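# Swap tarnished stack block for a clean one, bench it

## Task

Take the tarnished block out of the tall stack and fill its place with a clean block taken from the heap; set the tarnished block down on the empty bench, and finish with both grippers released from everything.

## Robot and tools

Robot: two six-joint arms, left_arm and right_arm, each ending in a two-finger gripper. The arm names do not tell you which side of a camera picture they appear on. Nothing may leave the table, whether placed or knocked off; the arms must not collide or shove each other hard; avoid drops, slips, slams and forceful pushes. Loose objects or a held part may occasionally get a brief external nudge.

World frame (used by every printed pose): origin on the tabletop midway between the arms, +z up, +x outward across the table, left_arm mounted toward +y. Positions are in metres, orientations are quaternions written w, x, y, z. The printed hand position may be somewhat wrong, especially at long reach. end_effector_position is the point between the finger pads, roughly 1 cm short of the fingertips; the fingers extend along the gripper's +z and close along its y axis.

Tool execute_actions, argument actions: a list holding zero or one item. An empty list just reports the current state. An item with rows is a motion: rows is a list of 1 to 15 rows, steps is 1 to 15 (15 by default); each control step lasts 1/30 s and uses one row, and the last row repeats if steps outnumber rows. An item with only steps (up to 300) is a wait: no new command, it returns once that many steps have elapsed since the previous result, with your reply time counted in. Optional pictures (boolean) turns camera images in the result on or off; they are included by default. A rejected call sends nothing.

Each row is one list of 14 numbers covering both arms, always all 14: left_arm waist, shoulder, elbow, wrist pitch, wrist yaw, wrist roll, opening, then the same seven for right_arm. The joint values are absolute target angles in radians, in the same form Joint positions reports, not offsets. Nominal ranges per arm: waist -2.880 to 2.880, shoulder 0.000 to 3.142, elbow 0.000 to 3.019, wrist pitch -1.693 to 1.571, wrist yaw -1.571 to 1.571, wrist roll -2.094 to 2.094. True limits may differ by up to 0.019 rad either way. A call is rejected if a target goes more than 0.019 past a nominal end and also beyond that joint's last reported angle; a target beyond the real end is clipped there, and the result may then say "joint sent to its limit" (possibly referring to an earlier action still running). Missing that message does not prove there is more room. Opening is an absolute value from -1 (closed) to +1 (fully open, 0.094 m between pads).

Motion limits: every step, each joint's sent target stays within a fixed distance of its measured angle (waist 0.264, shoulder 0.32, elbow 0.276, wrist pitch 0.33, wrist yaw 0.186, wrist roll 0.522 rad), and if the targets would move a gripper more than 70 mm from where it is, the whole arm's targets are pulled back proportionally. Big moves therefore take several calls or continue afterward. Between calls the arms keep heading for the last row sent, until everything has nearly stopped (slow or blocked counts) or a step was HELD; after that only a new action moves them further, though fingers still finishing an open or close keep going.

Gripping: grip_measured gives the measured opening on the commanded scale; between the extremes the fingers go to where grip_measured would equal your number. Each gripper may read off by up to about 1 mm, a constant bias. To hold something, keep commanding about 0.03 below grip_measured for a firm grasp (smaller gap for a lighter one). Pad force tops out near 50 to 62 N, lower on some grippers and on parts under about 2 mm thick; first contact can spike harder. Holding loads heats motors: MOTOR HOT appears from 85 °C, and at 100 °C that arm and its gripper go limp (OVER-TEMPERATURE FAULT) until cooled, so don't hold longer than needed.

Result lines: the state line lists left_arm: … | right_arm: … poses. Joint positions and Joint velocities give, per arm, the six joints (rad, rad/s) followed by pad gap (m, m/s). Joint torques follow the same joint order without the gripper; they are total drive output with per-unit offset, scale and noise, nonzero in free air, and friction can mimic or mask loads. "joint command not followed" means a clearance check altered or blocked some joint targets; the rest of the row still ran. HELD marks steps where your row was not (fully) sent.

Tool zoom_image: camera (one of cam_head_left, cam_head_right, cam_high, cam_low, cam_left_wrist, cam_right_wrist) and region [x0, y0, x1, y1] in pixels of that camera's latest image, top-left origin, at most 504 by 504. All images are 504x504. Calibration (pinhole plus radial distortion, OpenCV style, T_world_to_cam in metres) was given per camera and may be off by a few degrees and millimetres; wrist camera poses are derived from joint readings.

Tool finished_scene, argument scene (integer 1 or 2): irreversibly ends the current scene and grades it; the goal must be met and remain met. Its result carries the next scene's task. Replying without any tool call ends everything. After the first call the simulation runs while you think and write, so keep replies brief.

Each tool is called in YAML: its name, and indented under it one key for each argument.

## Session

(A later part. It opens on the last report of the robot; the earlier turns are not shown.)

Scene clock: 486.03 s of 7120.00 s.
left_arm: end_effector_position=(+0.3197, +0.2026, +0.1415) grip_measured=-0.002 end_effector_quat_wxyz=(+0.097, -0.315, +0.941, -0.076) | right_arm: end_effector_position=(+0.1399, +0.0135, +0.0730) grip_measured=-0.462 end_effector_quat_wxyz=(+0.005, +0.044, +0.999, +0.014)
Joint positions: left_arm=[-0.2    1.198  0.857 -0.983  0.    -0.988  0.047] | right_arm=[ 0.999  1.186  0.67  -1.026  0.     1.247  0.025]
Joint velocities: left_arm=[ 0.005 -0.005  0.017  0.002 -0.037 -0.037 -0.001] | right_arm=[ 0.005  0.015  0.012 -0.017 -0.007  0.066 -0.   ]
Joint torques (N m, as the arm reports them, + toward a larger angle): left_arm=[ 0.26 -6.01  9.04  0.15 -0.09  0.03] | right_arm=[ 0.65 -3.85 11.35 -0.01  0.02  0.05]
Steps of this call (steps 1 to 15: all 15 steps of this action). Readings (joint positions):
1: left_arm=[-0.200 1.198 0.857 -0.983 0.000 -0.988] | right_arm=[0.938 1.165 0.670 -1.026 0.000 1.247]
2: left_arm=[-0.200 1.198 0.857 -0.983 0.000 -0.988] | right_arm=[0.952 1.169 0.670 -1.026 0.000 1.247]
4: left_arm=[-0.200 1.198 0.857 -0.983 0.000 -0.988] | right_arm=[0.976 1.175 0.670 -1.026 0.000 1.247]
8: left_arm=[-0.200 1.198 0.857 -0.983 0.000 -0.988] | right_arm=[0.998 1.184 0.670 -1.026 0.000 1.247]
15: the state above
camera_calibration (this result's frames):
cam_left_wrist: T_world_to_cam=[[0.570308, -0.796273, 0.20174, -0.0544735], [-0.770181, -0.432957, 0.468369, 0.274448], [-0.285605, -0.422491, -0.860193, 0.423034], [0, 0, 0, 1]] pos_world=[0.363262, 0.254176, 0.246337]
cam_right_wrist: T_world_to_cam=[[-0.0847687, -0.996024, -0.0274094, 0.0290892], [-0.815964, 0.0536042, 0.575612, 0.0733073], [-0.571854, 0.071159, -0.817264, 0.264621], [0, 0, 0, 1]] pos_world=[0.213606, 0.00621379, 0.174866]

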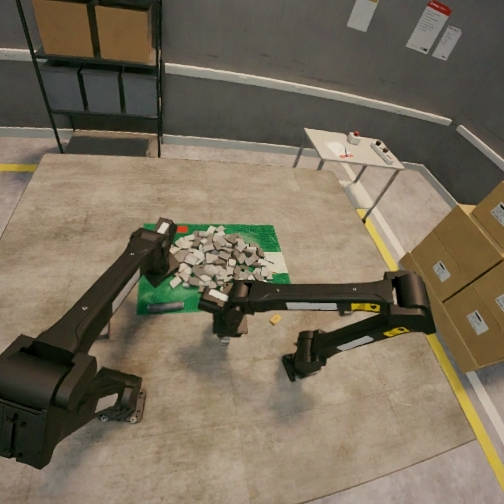

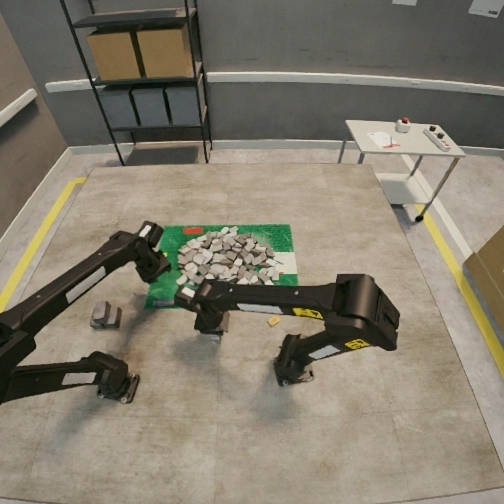

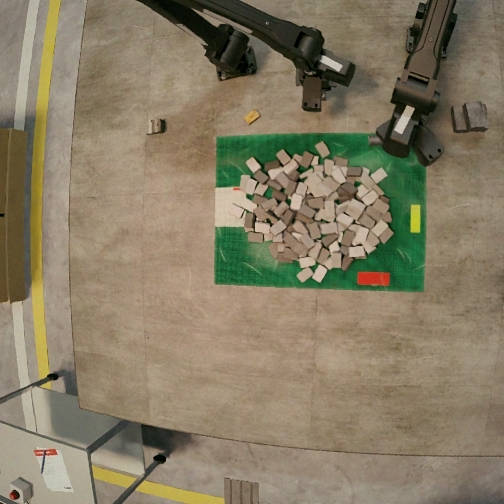

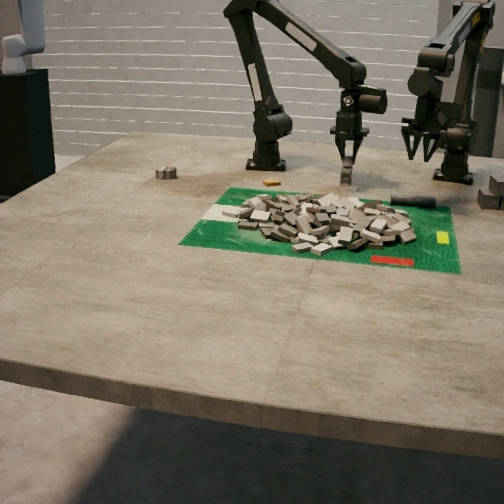

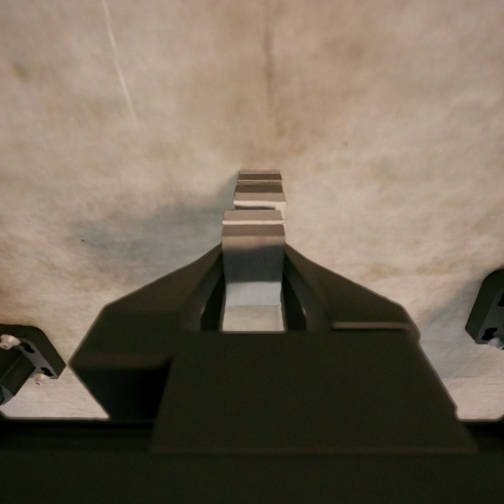

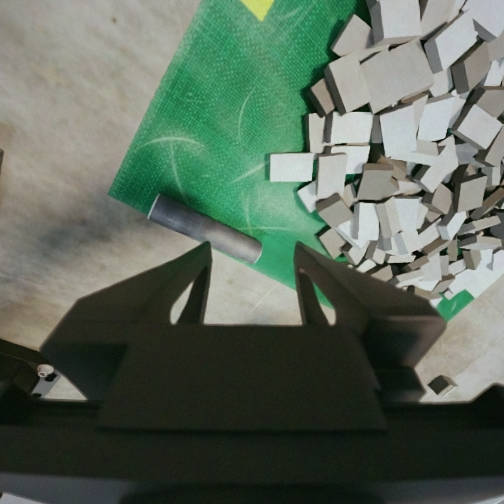

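execute_actions:
  actions:
    - {"rows":[ [-0.200,1.203,0.870,-0.983,0,-0.988,0.0, 1.000,1.1962,0.726,-1.034,0,1.247,-0.489], [-0.200,1.203,0.870,-0.983,0,-0.988,0.0, 0.995,1.1966,0.722,-1.033,0,1.247,-0.489], [-0.200,1.203,0.870,-0.983,0,-0.988,0.0, 0.991,1.1974,0.718,-1.032,0,1.247,-0.489], [-0.200,1.203,0.870,-0.983,0,-0.988,0.0, 0.9892,1.1985,0.714,-1.031,0,1.247,-0.489], [-0.200,1.203,0.870,-0.983,0,-0.988,0.0, 0.9877,1.1998,0.710,-1.030,0,1.247,-0.489], [-0.200,1.203,0.870,-0.983,0,-0.988,0.0, 0.9863,1.2014,0.706,-1.029,0,1.247,-0.489], [-0.200,1.203,0.870,-0.983,0,-0.988,0.0, 0.9851,1.2033,0.703,-1.028,0,1.247,-0.489], [-0.200,1.203,0.870,-0.983,0,-0.988,0.0, 0.9841,1.2053,0.700,-1.027,0,1.247,-0.489], [-0.200,1.203,0.870,-0.983,0,-0.988,0.0, 0.9833,1.2075,0.700,-1.027,0,1.247,-0.489], [-0.200,1.203,0.870,-0.983,0,-0.988,0.0, 0.9828,1.2098,0.700,-1.027,0,1.247,-0.489], [-0.200,1.203,0.870,-0.983,0,-0.988,0.0, 0.9825,1.2123,0.700,-1.027,0,1.247,-0.489], [-0.200,1.203,0.870,-0.983,0,-0.988,0.0, 0.9825,1.2147,0.700,-1.027,0,1.247,-0.489], [-0.200,1.203,0.870,-0.983,0,-0.988,0.0, 0.9825,1.2173,0.700,-1.027,0,1.247,-0.489], [-0.200,1.203,0.870,-0.983,0,-0.988,0.0, 0.9825,1.2197,0.700,-1.027,0,1.247,-0.489], [-0.200,1.203,0.870,-0.983,0,-0.988,0.0, 0.9825,1.2222,0.700,-1.027,0,1.247,-0.489] ],"steps":15}
  pictures: false

execute_actions:
  actions:
    - {"rows":[ [-0.200,1.203,0.870,-0.983,0,-0.988,0.0, 0.9825,1.2245,0.700,-1.027,0,1.247,-0.489], [-0.200,1.203,0.870,-0.983,0,-0.988,0.0, 0.984,1.2267,0.700,-1.027,0,1.247,-0.489], [-0.200,1.203,0.870,-0.983,0,-0.988,0.0, 0.986,1.2287,0.700,-1.027,0,1.247,-0.489], [-0.200,1.203,0.870,-0.983,0,-0.988,0.0, 0.988,1.2306,0.700,-1.027,0,1.247,-0.489], [-0.200,1.203,0.870,-0.983,0,-0.988,0.0, 0.990,1.2322,0.700,-1.027,0,1.247,-0.489], [-0.200,1.203,0.870,-0.983,0,-0.988,0.0, 0.990,1.2335,0.700,-1.027,0,1.247,-0.489], [-0.200,1.203,0.870,-0.983,0,-0.988,0.0, 0.990,1.2346,0.700,-1.027,0,1.247,-0.489], [-0.200,1.203,0.870,-0.983,0,-0.988,0.0, 0.990,1.2354,0.700,-1.027,0,1.247,-0.489], [-0.200,1.203,0.870,-0.983,0,-0.988,0.0, 0.990,1.2358,0.700,-1.027,0,1.247,-0.489], [-0.200,1.203,0.870,-0.983,0,-0.988,0.0, 0.990,1.236,0.700,-1.027,0,1.247,-0.489] ],"steps":15}

Scene clock: 511.37 s of 7120.00 s.
left_arm: end_effector_position=(+0.3197, +0.2026, +0.1415) grip_measured=-0.002 end_effector_quat_wxyz=(+0.097, -0.315, +0.941, -0.076) | right_arm: end_effector_position=(+0.1407, +0.0119, +0.0680) grip_measured=-0.462 end_effector_quat_wxyz=(+0.002, +0.046, +0.999, +0.005)
Joint positions: left_arm=[-0.2    1.198  0.857 -0.983  0.    -0.988  0.047] | right_arm=[ 0.994  1.205  0.67  -1.026  0.     1.247  0.025]
Joint velocities: left_arm=[-0.005  0.005 -0.002 -0.012 -0.022  0.022 -0.001] | right_arm=[-0.005  0.063 -0.012 -0.022 -0.037 -0.007  0.   ]
Joint torques (N m, as the arm reports them, + toward a larger angle): left_arm=[ 0.14 -5.81  9.09  0.17 -0.09  0.01] | right_arm=[-0.77 -3.75  9.29  0.26  0.03  0.05]
Steps of this call (steps 1 to 15: the robot went on to your last target; steps 16 to 90: nothing new was sent; then 21.83 s passed at rest; steps 91 to 105: all 15 steps of this action). Readings (joint positions):
91: left_arm=[-0.200 1.198 0.857 -0.983 0.000 -0.988] | right_arm=[0.999 1.186 0.670 -1.026 0.000 1.247]
92: left_arm=[-0.200 1.198 0.857 -0.983 0.000 -0.988] | right_arm=[0.999 1.186 0.670 -1.026 0.000 1.247]
94: left_arm=[-0.200 1.198 0.857 -0.983 0.000 -0.988] | right_arm=[0.999 1.186 0.670 -1.026 0.000 1.247]
98: left_arm=[-0.200 1.198 0.857 -0.983 0.000 -0.988] | right_arm=[0.998 1.188 0.670 -1.026 0.000 1.247]
105: the state above

Scene clock: 511.87 s of 7120.00 s.
left_arm: end_effector_position=(+0.3197, +0.2026, +0.1415) grip_measured=-0.002 end_effector_quat_wxyz=(+0.097, -0.315, +0.941, -0.076) | right_arm: end_effector_position=(+0.1402, +0.0108, +0.0634) grip_measured=-0.462 end_effector_quat_wxyz=(-0.001, +0.046, +0.999, -0.003)
Joint positions: left_arm=[-0.2    1.198  0.857 -0.983  0.    -0.988  0.047] | right_arm=[ 0.994  1.223  0.67  -1.026  0.     1.247  0.025]
Joint velocities: left_arm=[ 0.005 -0.005  0.002 -0.012 -0.037 -0.081 -0.001] | right_arm=[ 0.005 -0.024 -0.007 -0.002 -0.037  0.051 -0.001]
Joint torques (N m, as the arm reports them, + toward a larger angle): left_arm=[ 0.   -5.83  9.07  0.15 -0.1   0.01] | right_arm=[-0.28 -4.16  9.14  0.24  0.02  0.05]
Steps of this call (steps 1 to 15: all 15 steps of this action). Readings (joint positions):
1: left_arm=[-0.200 1.198 0.857 -0.983 0.000 -0.988] | right_arm=[0.994 1.208 0.670 -1.026 0.000 1.247]
2: left_arm=[-0.200 1.198 0.857 -0.983 0.000 -0.988] | right_arm=[0.994 1.210 0.670 -1.026 0.000 1.247]
4: left_arm=[-0.200 1.198 0.857 -0.983 0.000 -0.988] | right_arm=[0.994 1.215 0.670 -1.026 0.000 1.247]
8: left_arm=[-0.200 1.198 0.857 -0.983 0.000 -0.988] | right_arm=[0.994 1.222 0.670 -1.026 0.000 1.247]
15: the state above
camera_calibration (this result's frames):
cam_left_wrist: T_world_to_cam=[[0.570308, -0.796273, 0.20174, -0.0544735], [-0.770181, -0.432957, 0.468369, 0.274448], [-0.285605, -0.422491, -0.860193, 0.423034], [0, 0, 0, 1]] pos_world=[0.363262, 0.254176, 0.246337]
cam_right_wrist: T_world_to_cam=[[-0.0894751, -0.99596, 0.00763826, 0.024663], [-0.807032, 0.0769923, 0.585467, 0.0770398], [-0.58369, 0.0462204, -0.81066, 0.258626], [0, 0, 0, 1]] pos_world=[0.215338, 0.00667803, 0.164365]

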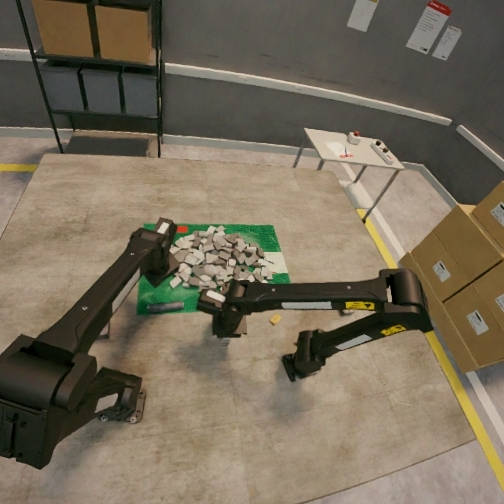

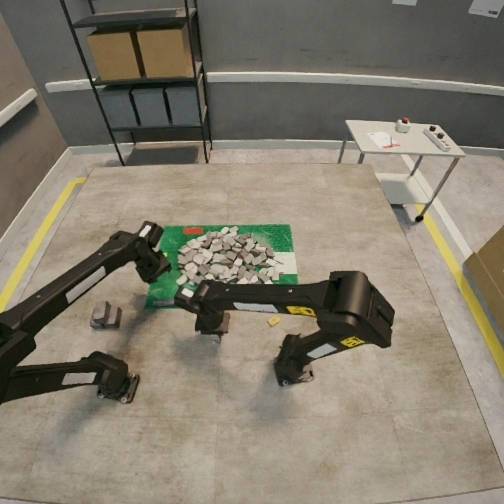

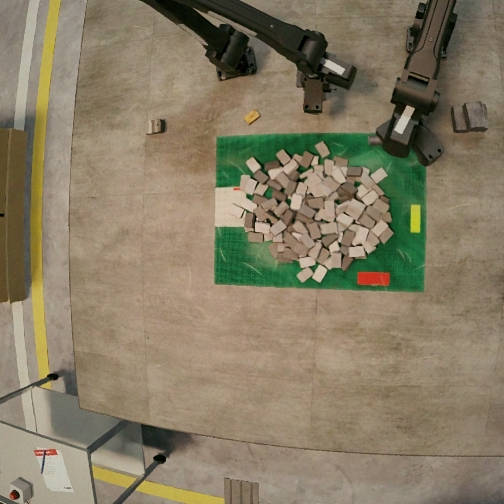

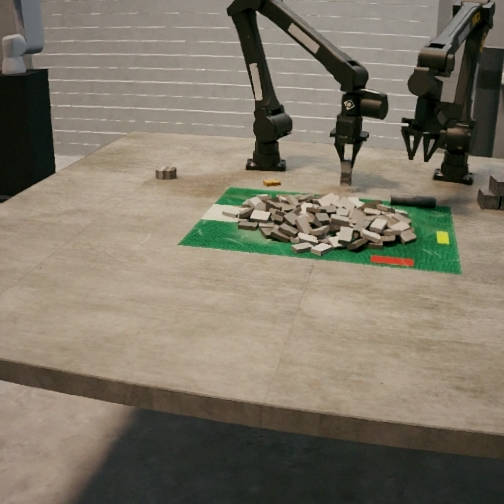

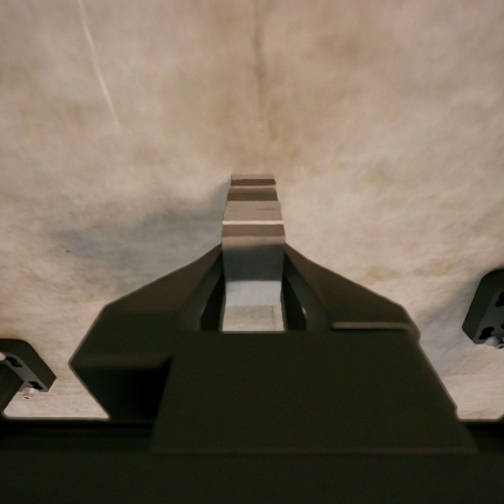

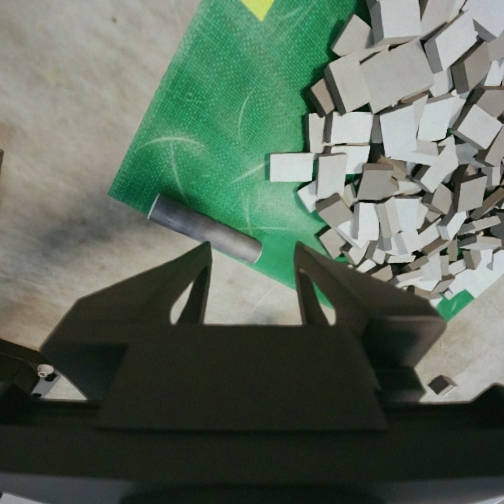

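zoom_image:
  camera: "cam_left_wrist"
  region: [205, 160, 305, 260]

zoom_image:
  camera: "cam_low"
  region: [322, 140, 372, 190]

Region (205, 160, 305, 260) of cam_left_wrist's 504x504 image, scaled by 5.040, with more detail than that image has.

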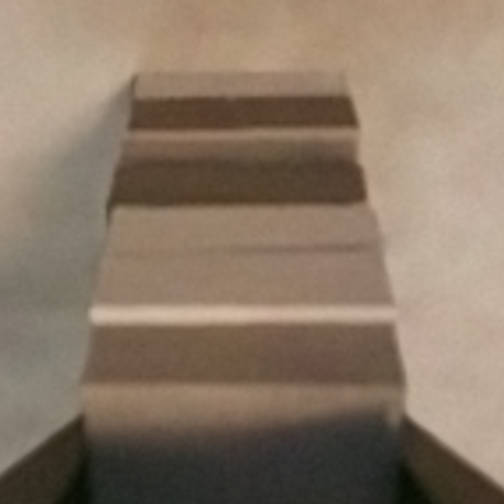

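Region (322, 140, 372, 190) of cam_low's 504x504 image, scaled by 10.080, with more detail than that image has.

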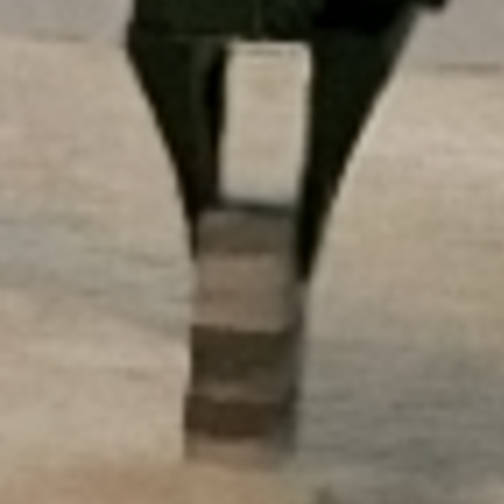

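execute_actions:
  actions:
    - {"rows":[ [-0.200,1.203,0.870,-0.983,0,-0.988,0.0, 0.991,1.238,0.700,-1.027,0,1.247,-0.489], [-0.200,1.203,0.870,-0.983,0,-0.988,0.0, 0.992,1.240,0.700,-1.026,0,1.247,-0.489], [-0.200,1.203,0.870,-0.983,0,-0.988,0.0, 0.993,1.242,0.700,-1.026,0,1.247,-0.489], [-0.200,1.203,0.870,-0.983,0,-0.988,0.0, 0.994,1.243,0.700,-1.026,0,1.247,-0.489], [-0.200,1.203,0.870,-0.983,0,-0.988,0.0, 0.994,1.243,0.700,-1.026,0,1.247,-0.489], [-0.200,1.203,0.870,-0.983,0,-0.988,0.0, 0.994,1.243,0.700,-1.026,0,1.247,-0.489], [-0.200,1.203,0.870,-0.983,0,-0.988,0.0, 0.994,1.243,0.700,-1.026,0,1.247,-0.489], [-0.200,1.203,0.870,-0.983,0,-0.988,0.0, 0.994,1.238,0.700,-1.026,0,1.247,-0.489], [-0.200,1.203,0.870,-0.983,0,-0.988,0.0, 0.994,1.233,0.700,-1.026,0,1.247,-0.489], [-0.200,1.203,0.870,-0.983,0,-0.988,0.0, 0.994,1.229,0.700,-1.026,0,1.247,-0.489], [-0.200,1.203,0.870,-0.983,0,-0.988,0.0, 0.994,1.227,0.700,-1.026,0,1.247,-0.480], [-0.200,1.203,0.870,-0.983,0,-0.988,0.0, 0.994,1.227,0.700,-1.026,0,1.247,-0.465], [-0.200,1.203,0.870,-0.983,0,-0.988,0.0, 0.994,1.227,0.700,-1.026,0,1.247,-0.445], [-0.200,1.203,0.870,-0.983,0,-0.988,0.0, 0.994,1.227,0.700,-1.026,0,1.247,-0.415], [-0.200,1.203,0.870,-0.983,0,-0.988,0.0, 0.994,1.227,0.700,-1.026,0,1.247,-0.370] ],"steps":15}
  pictures: false

execute_actions:
  actions:
    - {"rows":[ [-0.200,1.203,0.870,-0.983,0,-0.988,0.0, 0.994,1.224,0.700,-1.026,0,1.247,-0.30], [-0.200,1.203,0.870,-0.983,0,-0.988,0.0, 0.994,1.221,0.700,-1.026,0,1.247,-0.22], [-0.200,1.203,0.870,-0.983,0,-0.988,0.0, 0.994,1.218,0.700,-1.026,0,1.247,-0.13], [-0.200,1.203,0.870,-0.983,0,-0.988,0.0, 0.994,1.2176,0.700,-1.026,0,1.247,-0.04], [-0.200,1.203,0.870,-0.983,0,-0.988,0.0, 0.994,1.2162,0.700,-1.026,0,1.247,0.05], [-0.200,1.203,0.870,-0.983,0,-0.988,0.0, 0.994,1.2139,0.700,-1.026,0,1.247,0.12], [-0.200,1.203,0.870,-0.983,0,-0.988,0.0, 0.994,1.2108,0.700,-1.026,0,1.247,0.15], [-0.200,1.203,0.870,-0.983,0,-0.988,0.0, 0.994,1.2069,0.700,-1.026,0,1.247,0.15], [-0.200,1.203,0.870,-0.983,0,-0.988,0.0, 0.994,1.2021,0.700,-1.026,0,1.247,0.15], [-0.200,1.203,0.870,-0.983,0,-0.988,0.0, 0.994,1.1967,0.700,-1.026,0,1.247,0.15], [-0.200,1.203,0.870,-0.983,0,-0.988,0.0, 0.994,1.1905,0.700,-1.026,0,1.247,0.15], [-0.200,1.203,0.870,-0.983,0,-0.988,0.0, 0.994,1.1838,0.700,-1.026,0,1.247,0.15], [-0.200,1.203,0.870,-0.983,0,-0.988,0.0, 0.994,1.1765,0.700,-1.026,0,1.247,0.15], [-0.200,1.203,0.870,-0.983,0,-0.988,0.0, 0.994,1.1688,0.700,-1.026,0,1.247,0.15], [-0.200,1.203,0.870,-0.983,0,-0.988,0.0, 0.994,1.1606,0.700,-1.026,0,1.247,0.15] ],"steps":15}
  pictures: false

execute_actions:
  actions:
    - {"rows":[ [-0.200,1.203,0.870,-0.983,0,-0.988,0.0, 0.994,1.1523,0.700,-1.026,0,1.247,0.15], [-0.200,1.203,0.870,-0.983,0,-0.988,0.0, 0.994,1.1437,0.700,-1.026,0,1.247,0.15], [-0.200,1.203,0.870,-0.983,0,-0.988,0.0, 0.993,1.1350,0.700,-1.026,0,1.247,0.15], [-0.200,1.203,0.870,-0.983,0,-0.988,0.0, 0.992,1.1263,0.700,-1.026,0,1.247,0.15], [-0.200,1.203,0.870,-0.983,0,-0.988,0.0, 0.991,1.1177,0.700,-1.026,0,1.247,0.15], [-0.200,1.203,0.870,-0.983,0,-0.988,0.0, 0.990,1.1094,0.700,-1.026,0,1.247,0.15], [-0.200,1.203,0.870,-0.983,0,-0.988,0.0, 0.9886,1.1012,0.700,-1.026,0,1.247,0.15], [-0.200,1.203,0.870,-0.983,0,-0.988,0.0, 0.9845,1.0935,0.700,-1.026,0,1.247,0.15], [-0.200,1.203,0.870,-0.983,0,-0.988,0.0, 0.9777,1.0862,0.700,-1.026,0,1.247,0.15], [-0.200,1.203,0.870,-0.983,0,-0.988,0.0, 0.9684,1.0795,0.700,-1.026,0,1.247,0.15], [-0.200,1.203,0.870,-0.983,0,-0.988,0.0, 0.9566,1.0733,0.700,-1.026,0,1.247,0.15], [-0.200,1.203,0.870,-0.983,0,-0.988,0.0, 0.9426,1.0679,0.700,-1.026,0,1.247,0.15], [-0.200,1.203,0.870,-0.983,0,-0.988,0.0, 0.9265,1.0631,0.700,-1.026,0,1.247,0.15], [-0.200,1.203,0.870,-0.983,0,-0.988,0.0, 0.9088,1.0592,0.700,-1.026,0,1.247,0.15], [-0.200,1.203,0.870,-0.983,0,-0.988,0.0, 0.8895,1.0561,0.700,-1.026,0,1.247,0.15] ],"steps":15}
  pictures: false

execute_actions:
  actions:
    - {"rows":[ [-0.200,1.203,0.870,-0.983,0,-0.988,0.0, 0.8691,1.0538,0.700,-1.026,0,1.247,0.15], [-0.200,1.203,0.870,-0.983,0,-0.988,0.0, 0.8478,1.0524,0.700,-1.026,0,1.247,0.15], [-0.200,1.203,0.870,-0.983,0,-0.988,0.0, 0.8260,1.052,0.700,-1.026,0,1.247,0.15], [-0.200,1.203,0.870,-0.983,0,-0.988,0.0, 0.8040,1.052,0.700,-1.026,0,1.247,0.15], [-0.200,1.203,0.870,-0.983,0,-0.988,0.0, 0.7822,1.052,0.700,-1.026,0,1.247,0.15], [-0.200,1.203,0.870,-0.983,0,-0.988,0.0, 0.7609,1.052,0.700,-1.026,0,1.247,0.15], [-0.200,1.203,0.870,-0.983,0,-0.988,0.0, 0.7405,1.052,0.700,-1.026,0,1.247,0.15], [-0.200,1.203,0.870,-0.983,0,-0.988,0.0, 0.7212,1.052,0.700,-1.026,0,1.247,0.15], [-0.200,1.203,0.870,-0.983,0,-0.988,0.0, 0.7035,1.052,0.700,-1.026,0,1.247,0.15], [-0.200,1.203,0.870,-0.983,0,-0.988,0.0, 0.6874,1.052,0.700,-1.026,0,1.247,0.15], [-0.200,1.203,0.870,-0.983,0,-0.988,0.0, 0.6734,1.052,0.700,-1.026,0,1.247,0.15], [-0.200,1.203,0.870,-0.983,0,-0.988,0.0, 0.6616,1.052,0.700,-1.026,0,1.247,0.15], [-0.200,1.203,0.870,-0.983,0,-0.988,0.0, 0.6523,1.052,0.700,-1.026,0,1.247,0.15], [-0.200,1.203,0.870,-0.983,0,-0.988,0.0, 0.6455,1.052,0.700,-1.026,0,1.247,0.15], [-0.200,1.203,0.870,-0.983,0,-0.988,0.0, 0.6414,1.052,0.700,-1.026,0,1.247,0.15] ],"steps":15}

Scene clock: 534.23 s of 7120.00 s.
left_arm: end_effector_position=(+0.3197, +0.2026, +0.1415) grip_measured=-0.002 end_effector_quat_wxyz=(+0.097, -0.315, +0.941, -0.076) | right_arm: end_effector_position=(+0.1402, +0.0108, +0.0634) grip_measured=-0.390 end_effector_quat_wxyz=(-0.001, +0.046, +0.999, -0.003)
Joint positions: left_arm=[-0.2    1.198  0.857 -0.983  0.    -0.988  0.047] | right_arm=[ 0.994  1.223  0.67  -1.026  0.     1.247  0.029]
Joint velocities: left_arm=[ 0.005 -0.005 -0.007 -0.012  0.007  0.007  0.   ] | right_arm=[-0.005 -0.005  0.017  0.022 -0.007 -0.037  0.037]
Joint torques (N m, as the arm reports them, + toward a larger angle): left_arm=[ 0.04 -5.7   9.02  0.14 -0.08  0.03] | right_arm=[ 0.08 -4.91  9.29  0.17  0.02  0.05]
Steps of this call (steps 1 to 15: the robot went on to your last target; steps 16 to 90: nothing new was sent; then 18.87 s passed at rest; steps 91 to 105: all 15 steps of this action). Readings (joint positions):
91: left_arm=[-0.200 1.198 0.857 -0.983 0.000 -0.988] | right_arm=[0.994 1.223 0.670 -1.026 0.000 1.247]
92: left_arm=[-0.200 1.198 0.857 -0.983 0.000 -0.988] | right_arm=[0.994 1.223 0.670 -1.026 0.000 1.247]
94: left_arm=[-0.200 1.198 0.857 -0.983 0.000 -0.988] | right_arm=[0.994 1.223 0.670 -1.026 0.000 1.247]
98: left_arm=[-0.200 1.198 0.857 -0.983 0.000 -0.988] | right_arm=[0.994 1.223 0.670 -1.026 0.000 1.247]
105: the state above

Scene clock: 534.73 s of 7120.00 s.
left_arm: end_effector_position=(+0.3197, +0.2026, +0.1415) grip_measured=-0.002 end_effector_quat_wxyz=(+0.097, -0.315, +0.941, -0.076) | right_arm: end_effector_position=(+0.1410, +0.0127, +0.0719) grip_measured=+0.148 end_effector_quat_wxyz=(+0.005, +0.046, +0.999, +0.012)
Joint positions: left_arm=[-0.2    1.198  0.857 -0.983  0.    -0.988  0.047] | right_arm=[ 0.994  1.19   0.67  -1.026  0.     1.247  0.054]
Joint velocities: left_arm=[-0.005  0.005 -0.007  0.017 -0.022 -0.007 -0.001] | right_arm=[-0.015 -0.259 -0.002 -0.032 -0.037  0.051  0.001]
Joint torques (N m, as the arm reports them, + toward a larger angle): left_arm=[ 0.04 -6.05  9.04  0.19 -0.1   0.01] | right_arm=[ 0.09 -6.11  9.51  0.24  0.02  0.05]
Steps of this call (steps 1 to 15: all 15 steps of this action). Readings (joint positions):
1: left_arm=[-0.200 1.198 0.857 -0.983 0.000 -0.988] | right_arm=[0.994 1.223 0.670 -1.026 0.000 1.247]
2: left_arm=[-0.200 1.198 0.857 -0.983 0.000 -0.988] | right_arm=[0.994 1.223 0.670 -1.026 0.000 1.247]
4: left_arm=[-0.200 1.198 0.857 -0.983 0.000 -0.988] | right_arm=[0.994 1.223 0.670 -1.026 0.000 1.247]
8: left_arm=[-0.200 1.198 0.857 -0.983 0.000 -0.988] | right_arm=[0.994 1.223 0.670 -1.026 0.000 1.247]
15: the state above

Scene clock: 535.23 s of 7120.00 s.
left_arm: end_effector_position=(+0.3197, +0.2026, +0.1415) grip_measured=-0.002 end_effector_quat_wxyz=(+0.097, -0.315, +0.941, -0.076) | right_arm: end_effector_position=(+0.1572, +0.0108, +0.1036) grip_measured=+0.148 end_effector_quat_wxyz=(+0.028, +0.073, +0.995, +0.067)
Joint positions: left_arm=[-0.2    1.198  0.857 -0.983  0.    -0.988  0.047] | right_arm=[ 0.94   1.069  0.67  -1.026  0.     1.247  0.054]
Joint velocities: left_arm=[-0.015 -0.024  0.007  0.002 -0.037 -0.051  0.001] | right_arm=[-0.532 -0.132  0.007  0.012 -0.051 -0.037 -0.   ]
Joint torques (N m, as the arm reports them, + toward a larger angle): left_arm=[ 0.11 -5.92  9.06  0.2  -0.1   0.02] | right_arm=[-1.38 -4.31 10.04  0.5   0.01  0.02]
Steps of this call (steps 1 to 15: all 15 steps of this action). Readings (joint positions):
1: left_arm=[-0.200 1.198 0.857 -0.983 0.000 -0.988] | right_arm=[0.994 1.181 0.670 -1.026 0.000 1.247]
2: left_arm=[-0.200 1.198 0.857 -0.983 0.000 -0.988] | right_arm=[0.994 1.172 0.670 -1.026 0.000 1.247]
4: left_arm=[-0.200 1.198 0.857 -0.983 0.000 -0.988] | right_arm=[0.994 1.152 0.670 -1.026 0.000 1.247]
8: left_arm=[-0.200 1.198 0.857 -0.983 0.000 -0.988] | right_arm=[0.994 1.115 0.670 -1.026 0.000 1.247]
15: the state above

Scene clock: 535.73 s of 7120.00 s.
left_arm: end_effector_position=(+0.3197, +0.2026, +0.1415) grip_measured=-0.002 end_effector_quat_wxyz=(+0.097, -0.315, +0.941, -0.076) | right_arm: end_effector_position=(+0.2236, -0.0357, +0.1065) grip_measured=+0.148 end_effector_quat_wxyz=(+0.040, +0.213, +0.974, +0.067)
Joint positions: left_arm=[-0.2    1.198  0.857 -0.983  0.    -0.988  0.047] | right_arm=[ 0.656  1.059  0.67  -1.026  0.     1.247  0.054]
Joint velocities: left_arm=[-0.005 -0.015 -0.002  0.017  0.037 -0.007  0.   ] | right_arm=[-0.22  -0.015 -0.002 -0.002 -0.066  0.007 -0.001]
Joint torques (N m, as the arm reports them, + toward a larger angle): left_arm=[-0.06 -6.14  9.09  0.21 -0.1   0.03] | right_arm=[-0.1  -3.85 10.15  0.53  0.02  0.03]
Steps of this call (steps 1 to 15: all 15 steps of this action). Readings (joint positions):
1: left_arm=[-0.200 1.198 0.857 -0.983 0.000 -0.988] | right_arm=[0.921 1.065 0.670 -1.026 0.000 1.247]
2: left_arm=[-0.200 1.198 0.857 -0.983 0.000 -0.988] | right_arm=[0.900 1.062 0.670 -1.026 0.000 1.247]
4: left_arm=[-0.200 1.198 0.857 -0.983 0.000 -0.988] | right_arm=[0.854 1.059 0.670 -1.026 0.000 1.247]
8: left_arm=[-0.200 1.198 0.857 -0.983 0.000 -0.988] | right_arm=[0.764 1.059 0.670 -1.026 0.000 1.247]
15: the state above
camera_calibration (this result's frames):
cam_left_wrist: T_world_to_cam=[[0.570308, -0.796273, 0.20174, -0.0544735], [-0.770181, -0.432957, 0.468369, 0.274448], [-0.285605, -0.422491, -0.860193, 0.423034], [0, 0, 0, 1]] pos_world=[0.363262, 0.254176, 0.246337]
cam_right_wrist: T_world_to_cam=[[-0.406469, -0.901738, -0.147147, 0.0761624], [-0.799035, 0.272731, 0.535874, 0.133263], [-0.443086, 0.335392, -0.831377, 0.325445], [0, 0, 0, 1]] pos_world=[0.28164, -0.076818, 0.210363]

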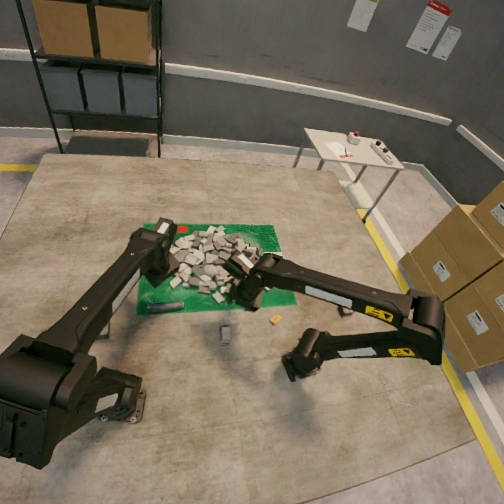

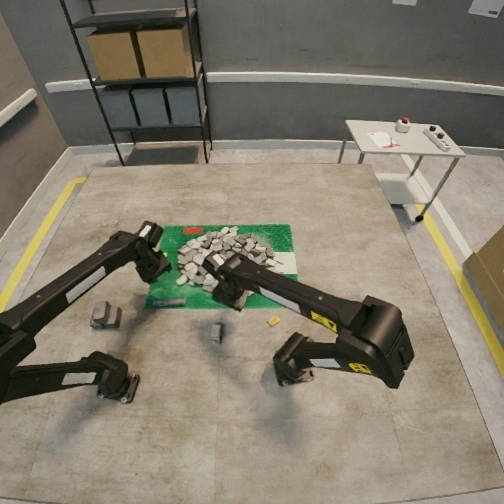

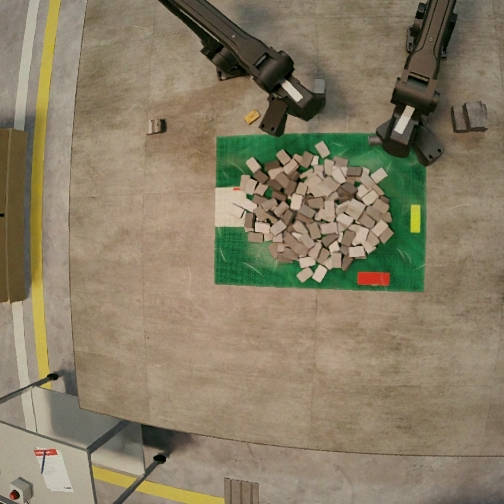

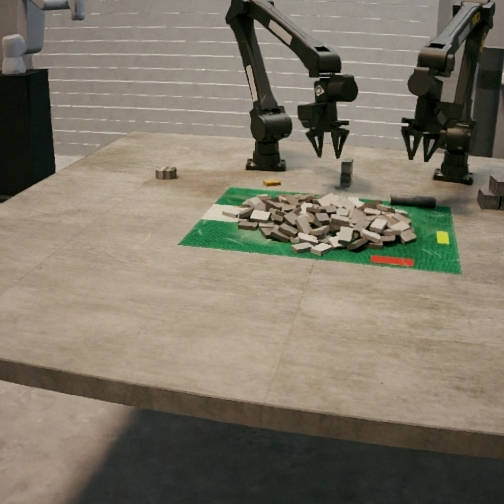

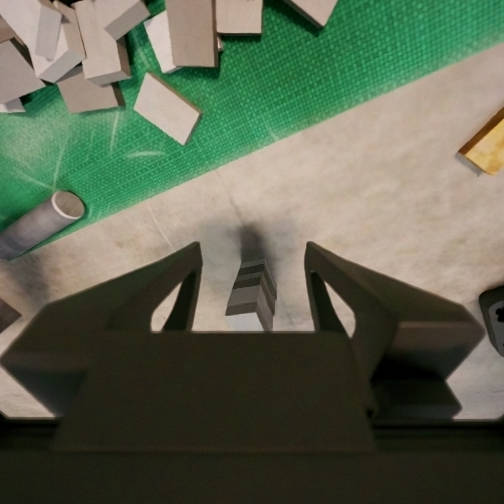

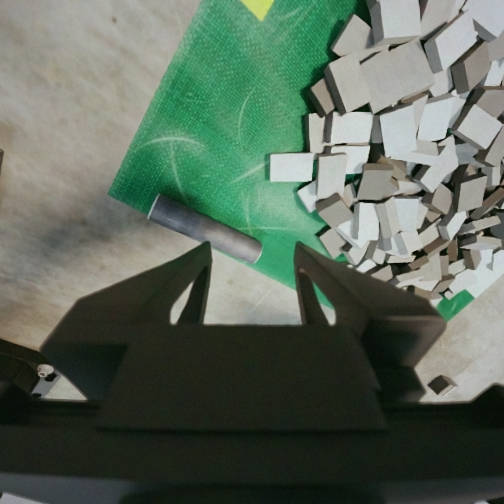

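zoom_image:
  camera: "cam_low"
  region: [255, 140, 375, 200]

Region (255, 140, 375, 200) of cam_low's 504x504 image, scaled by 4.200, with more detail than that image has.

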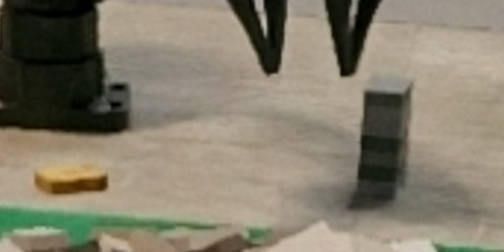

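The stack is standing with all seven blocks, the tarnished block is on the bare bench, and both grippers are open and clear.

finished_scene:
  scene: 2

The scene is finished: the task was done.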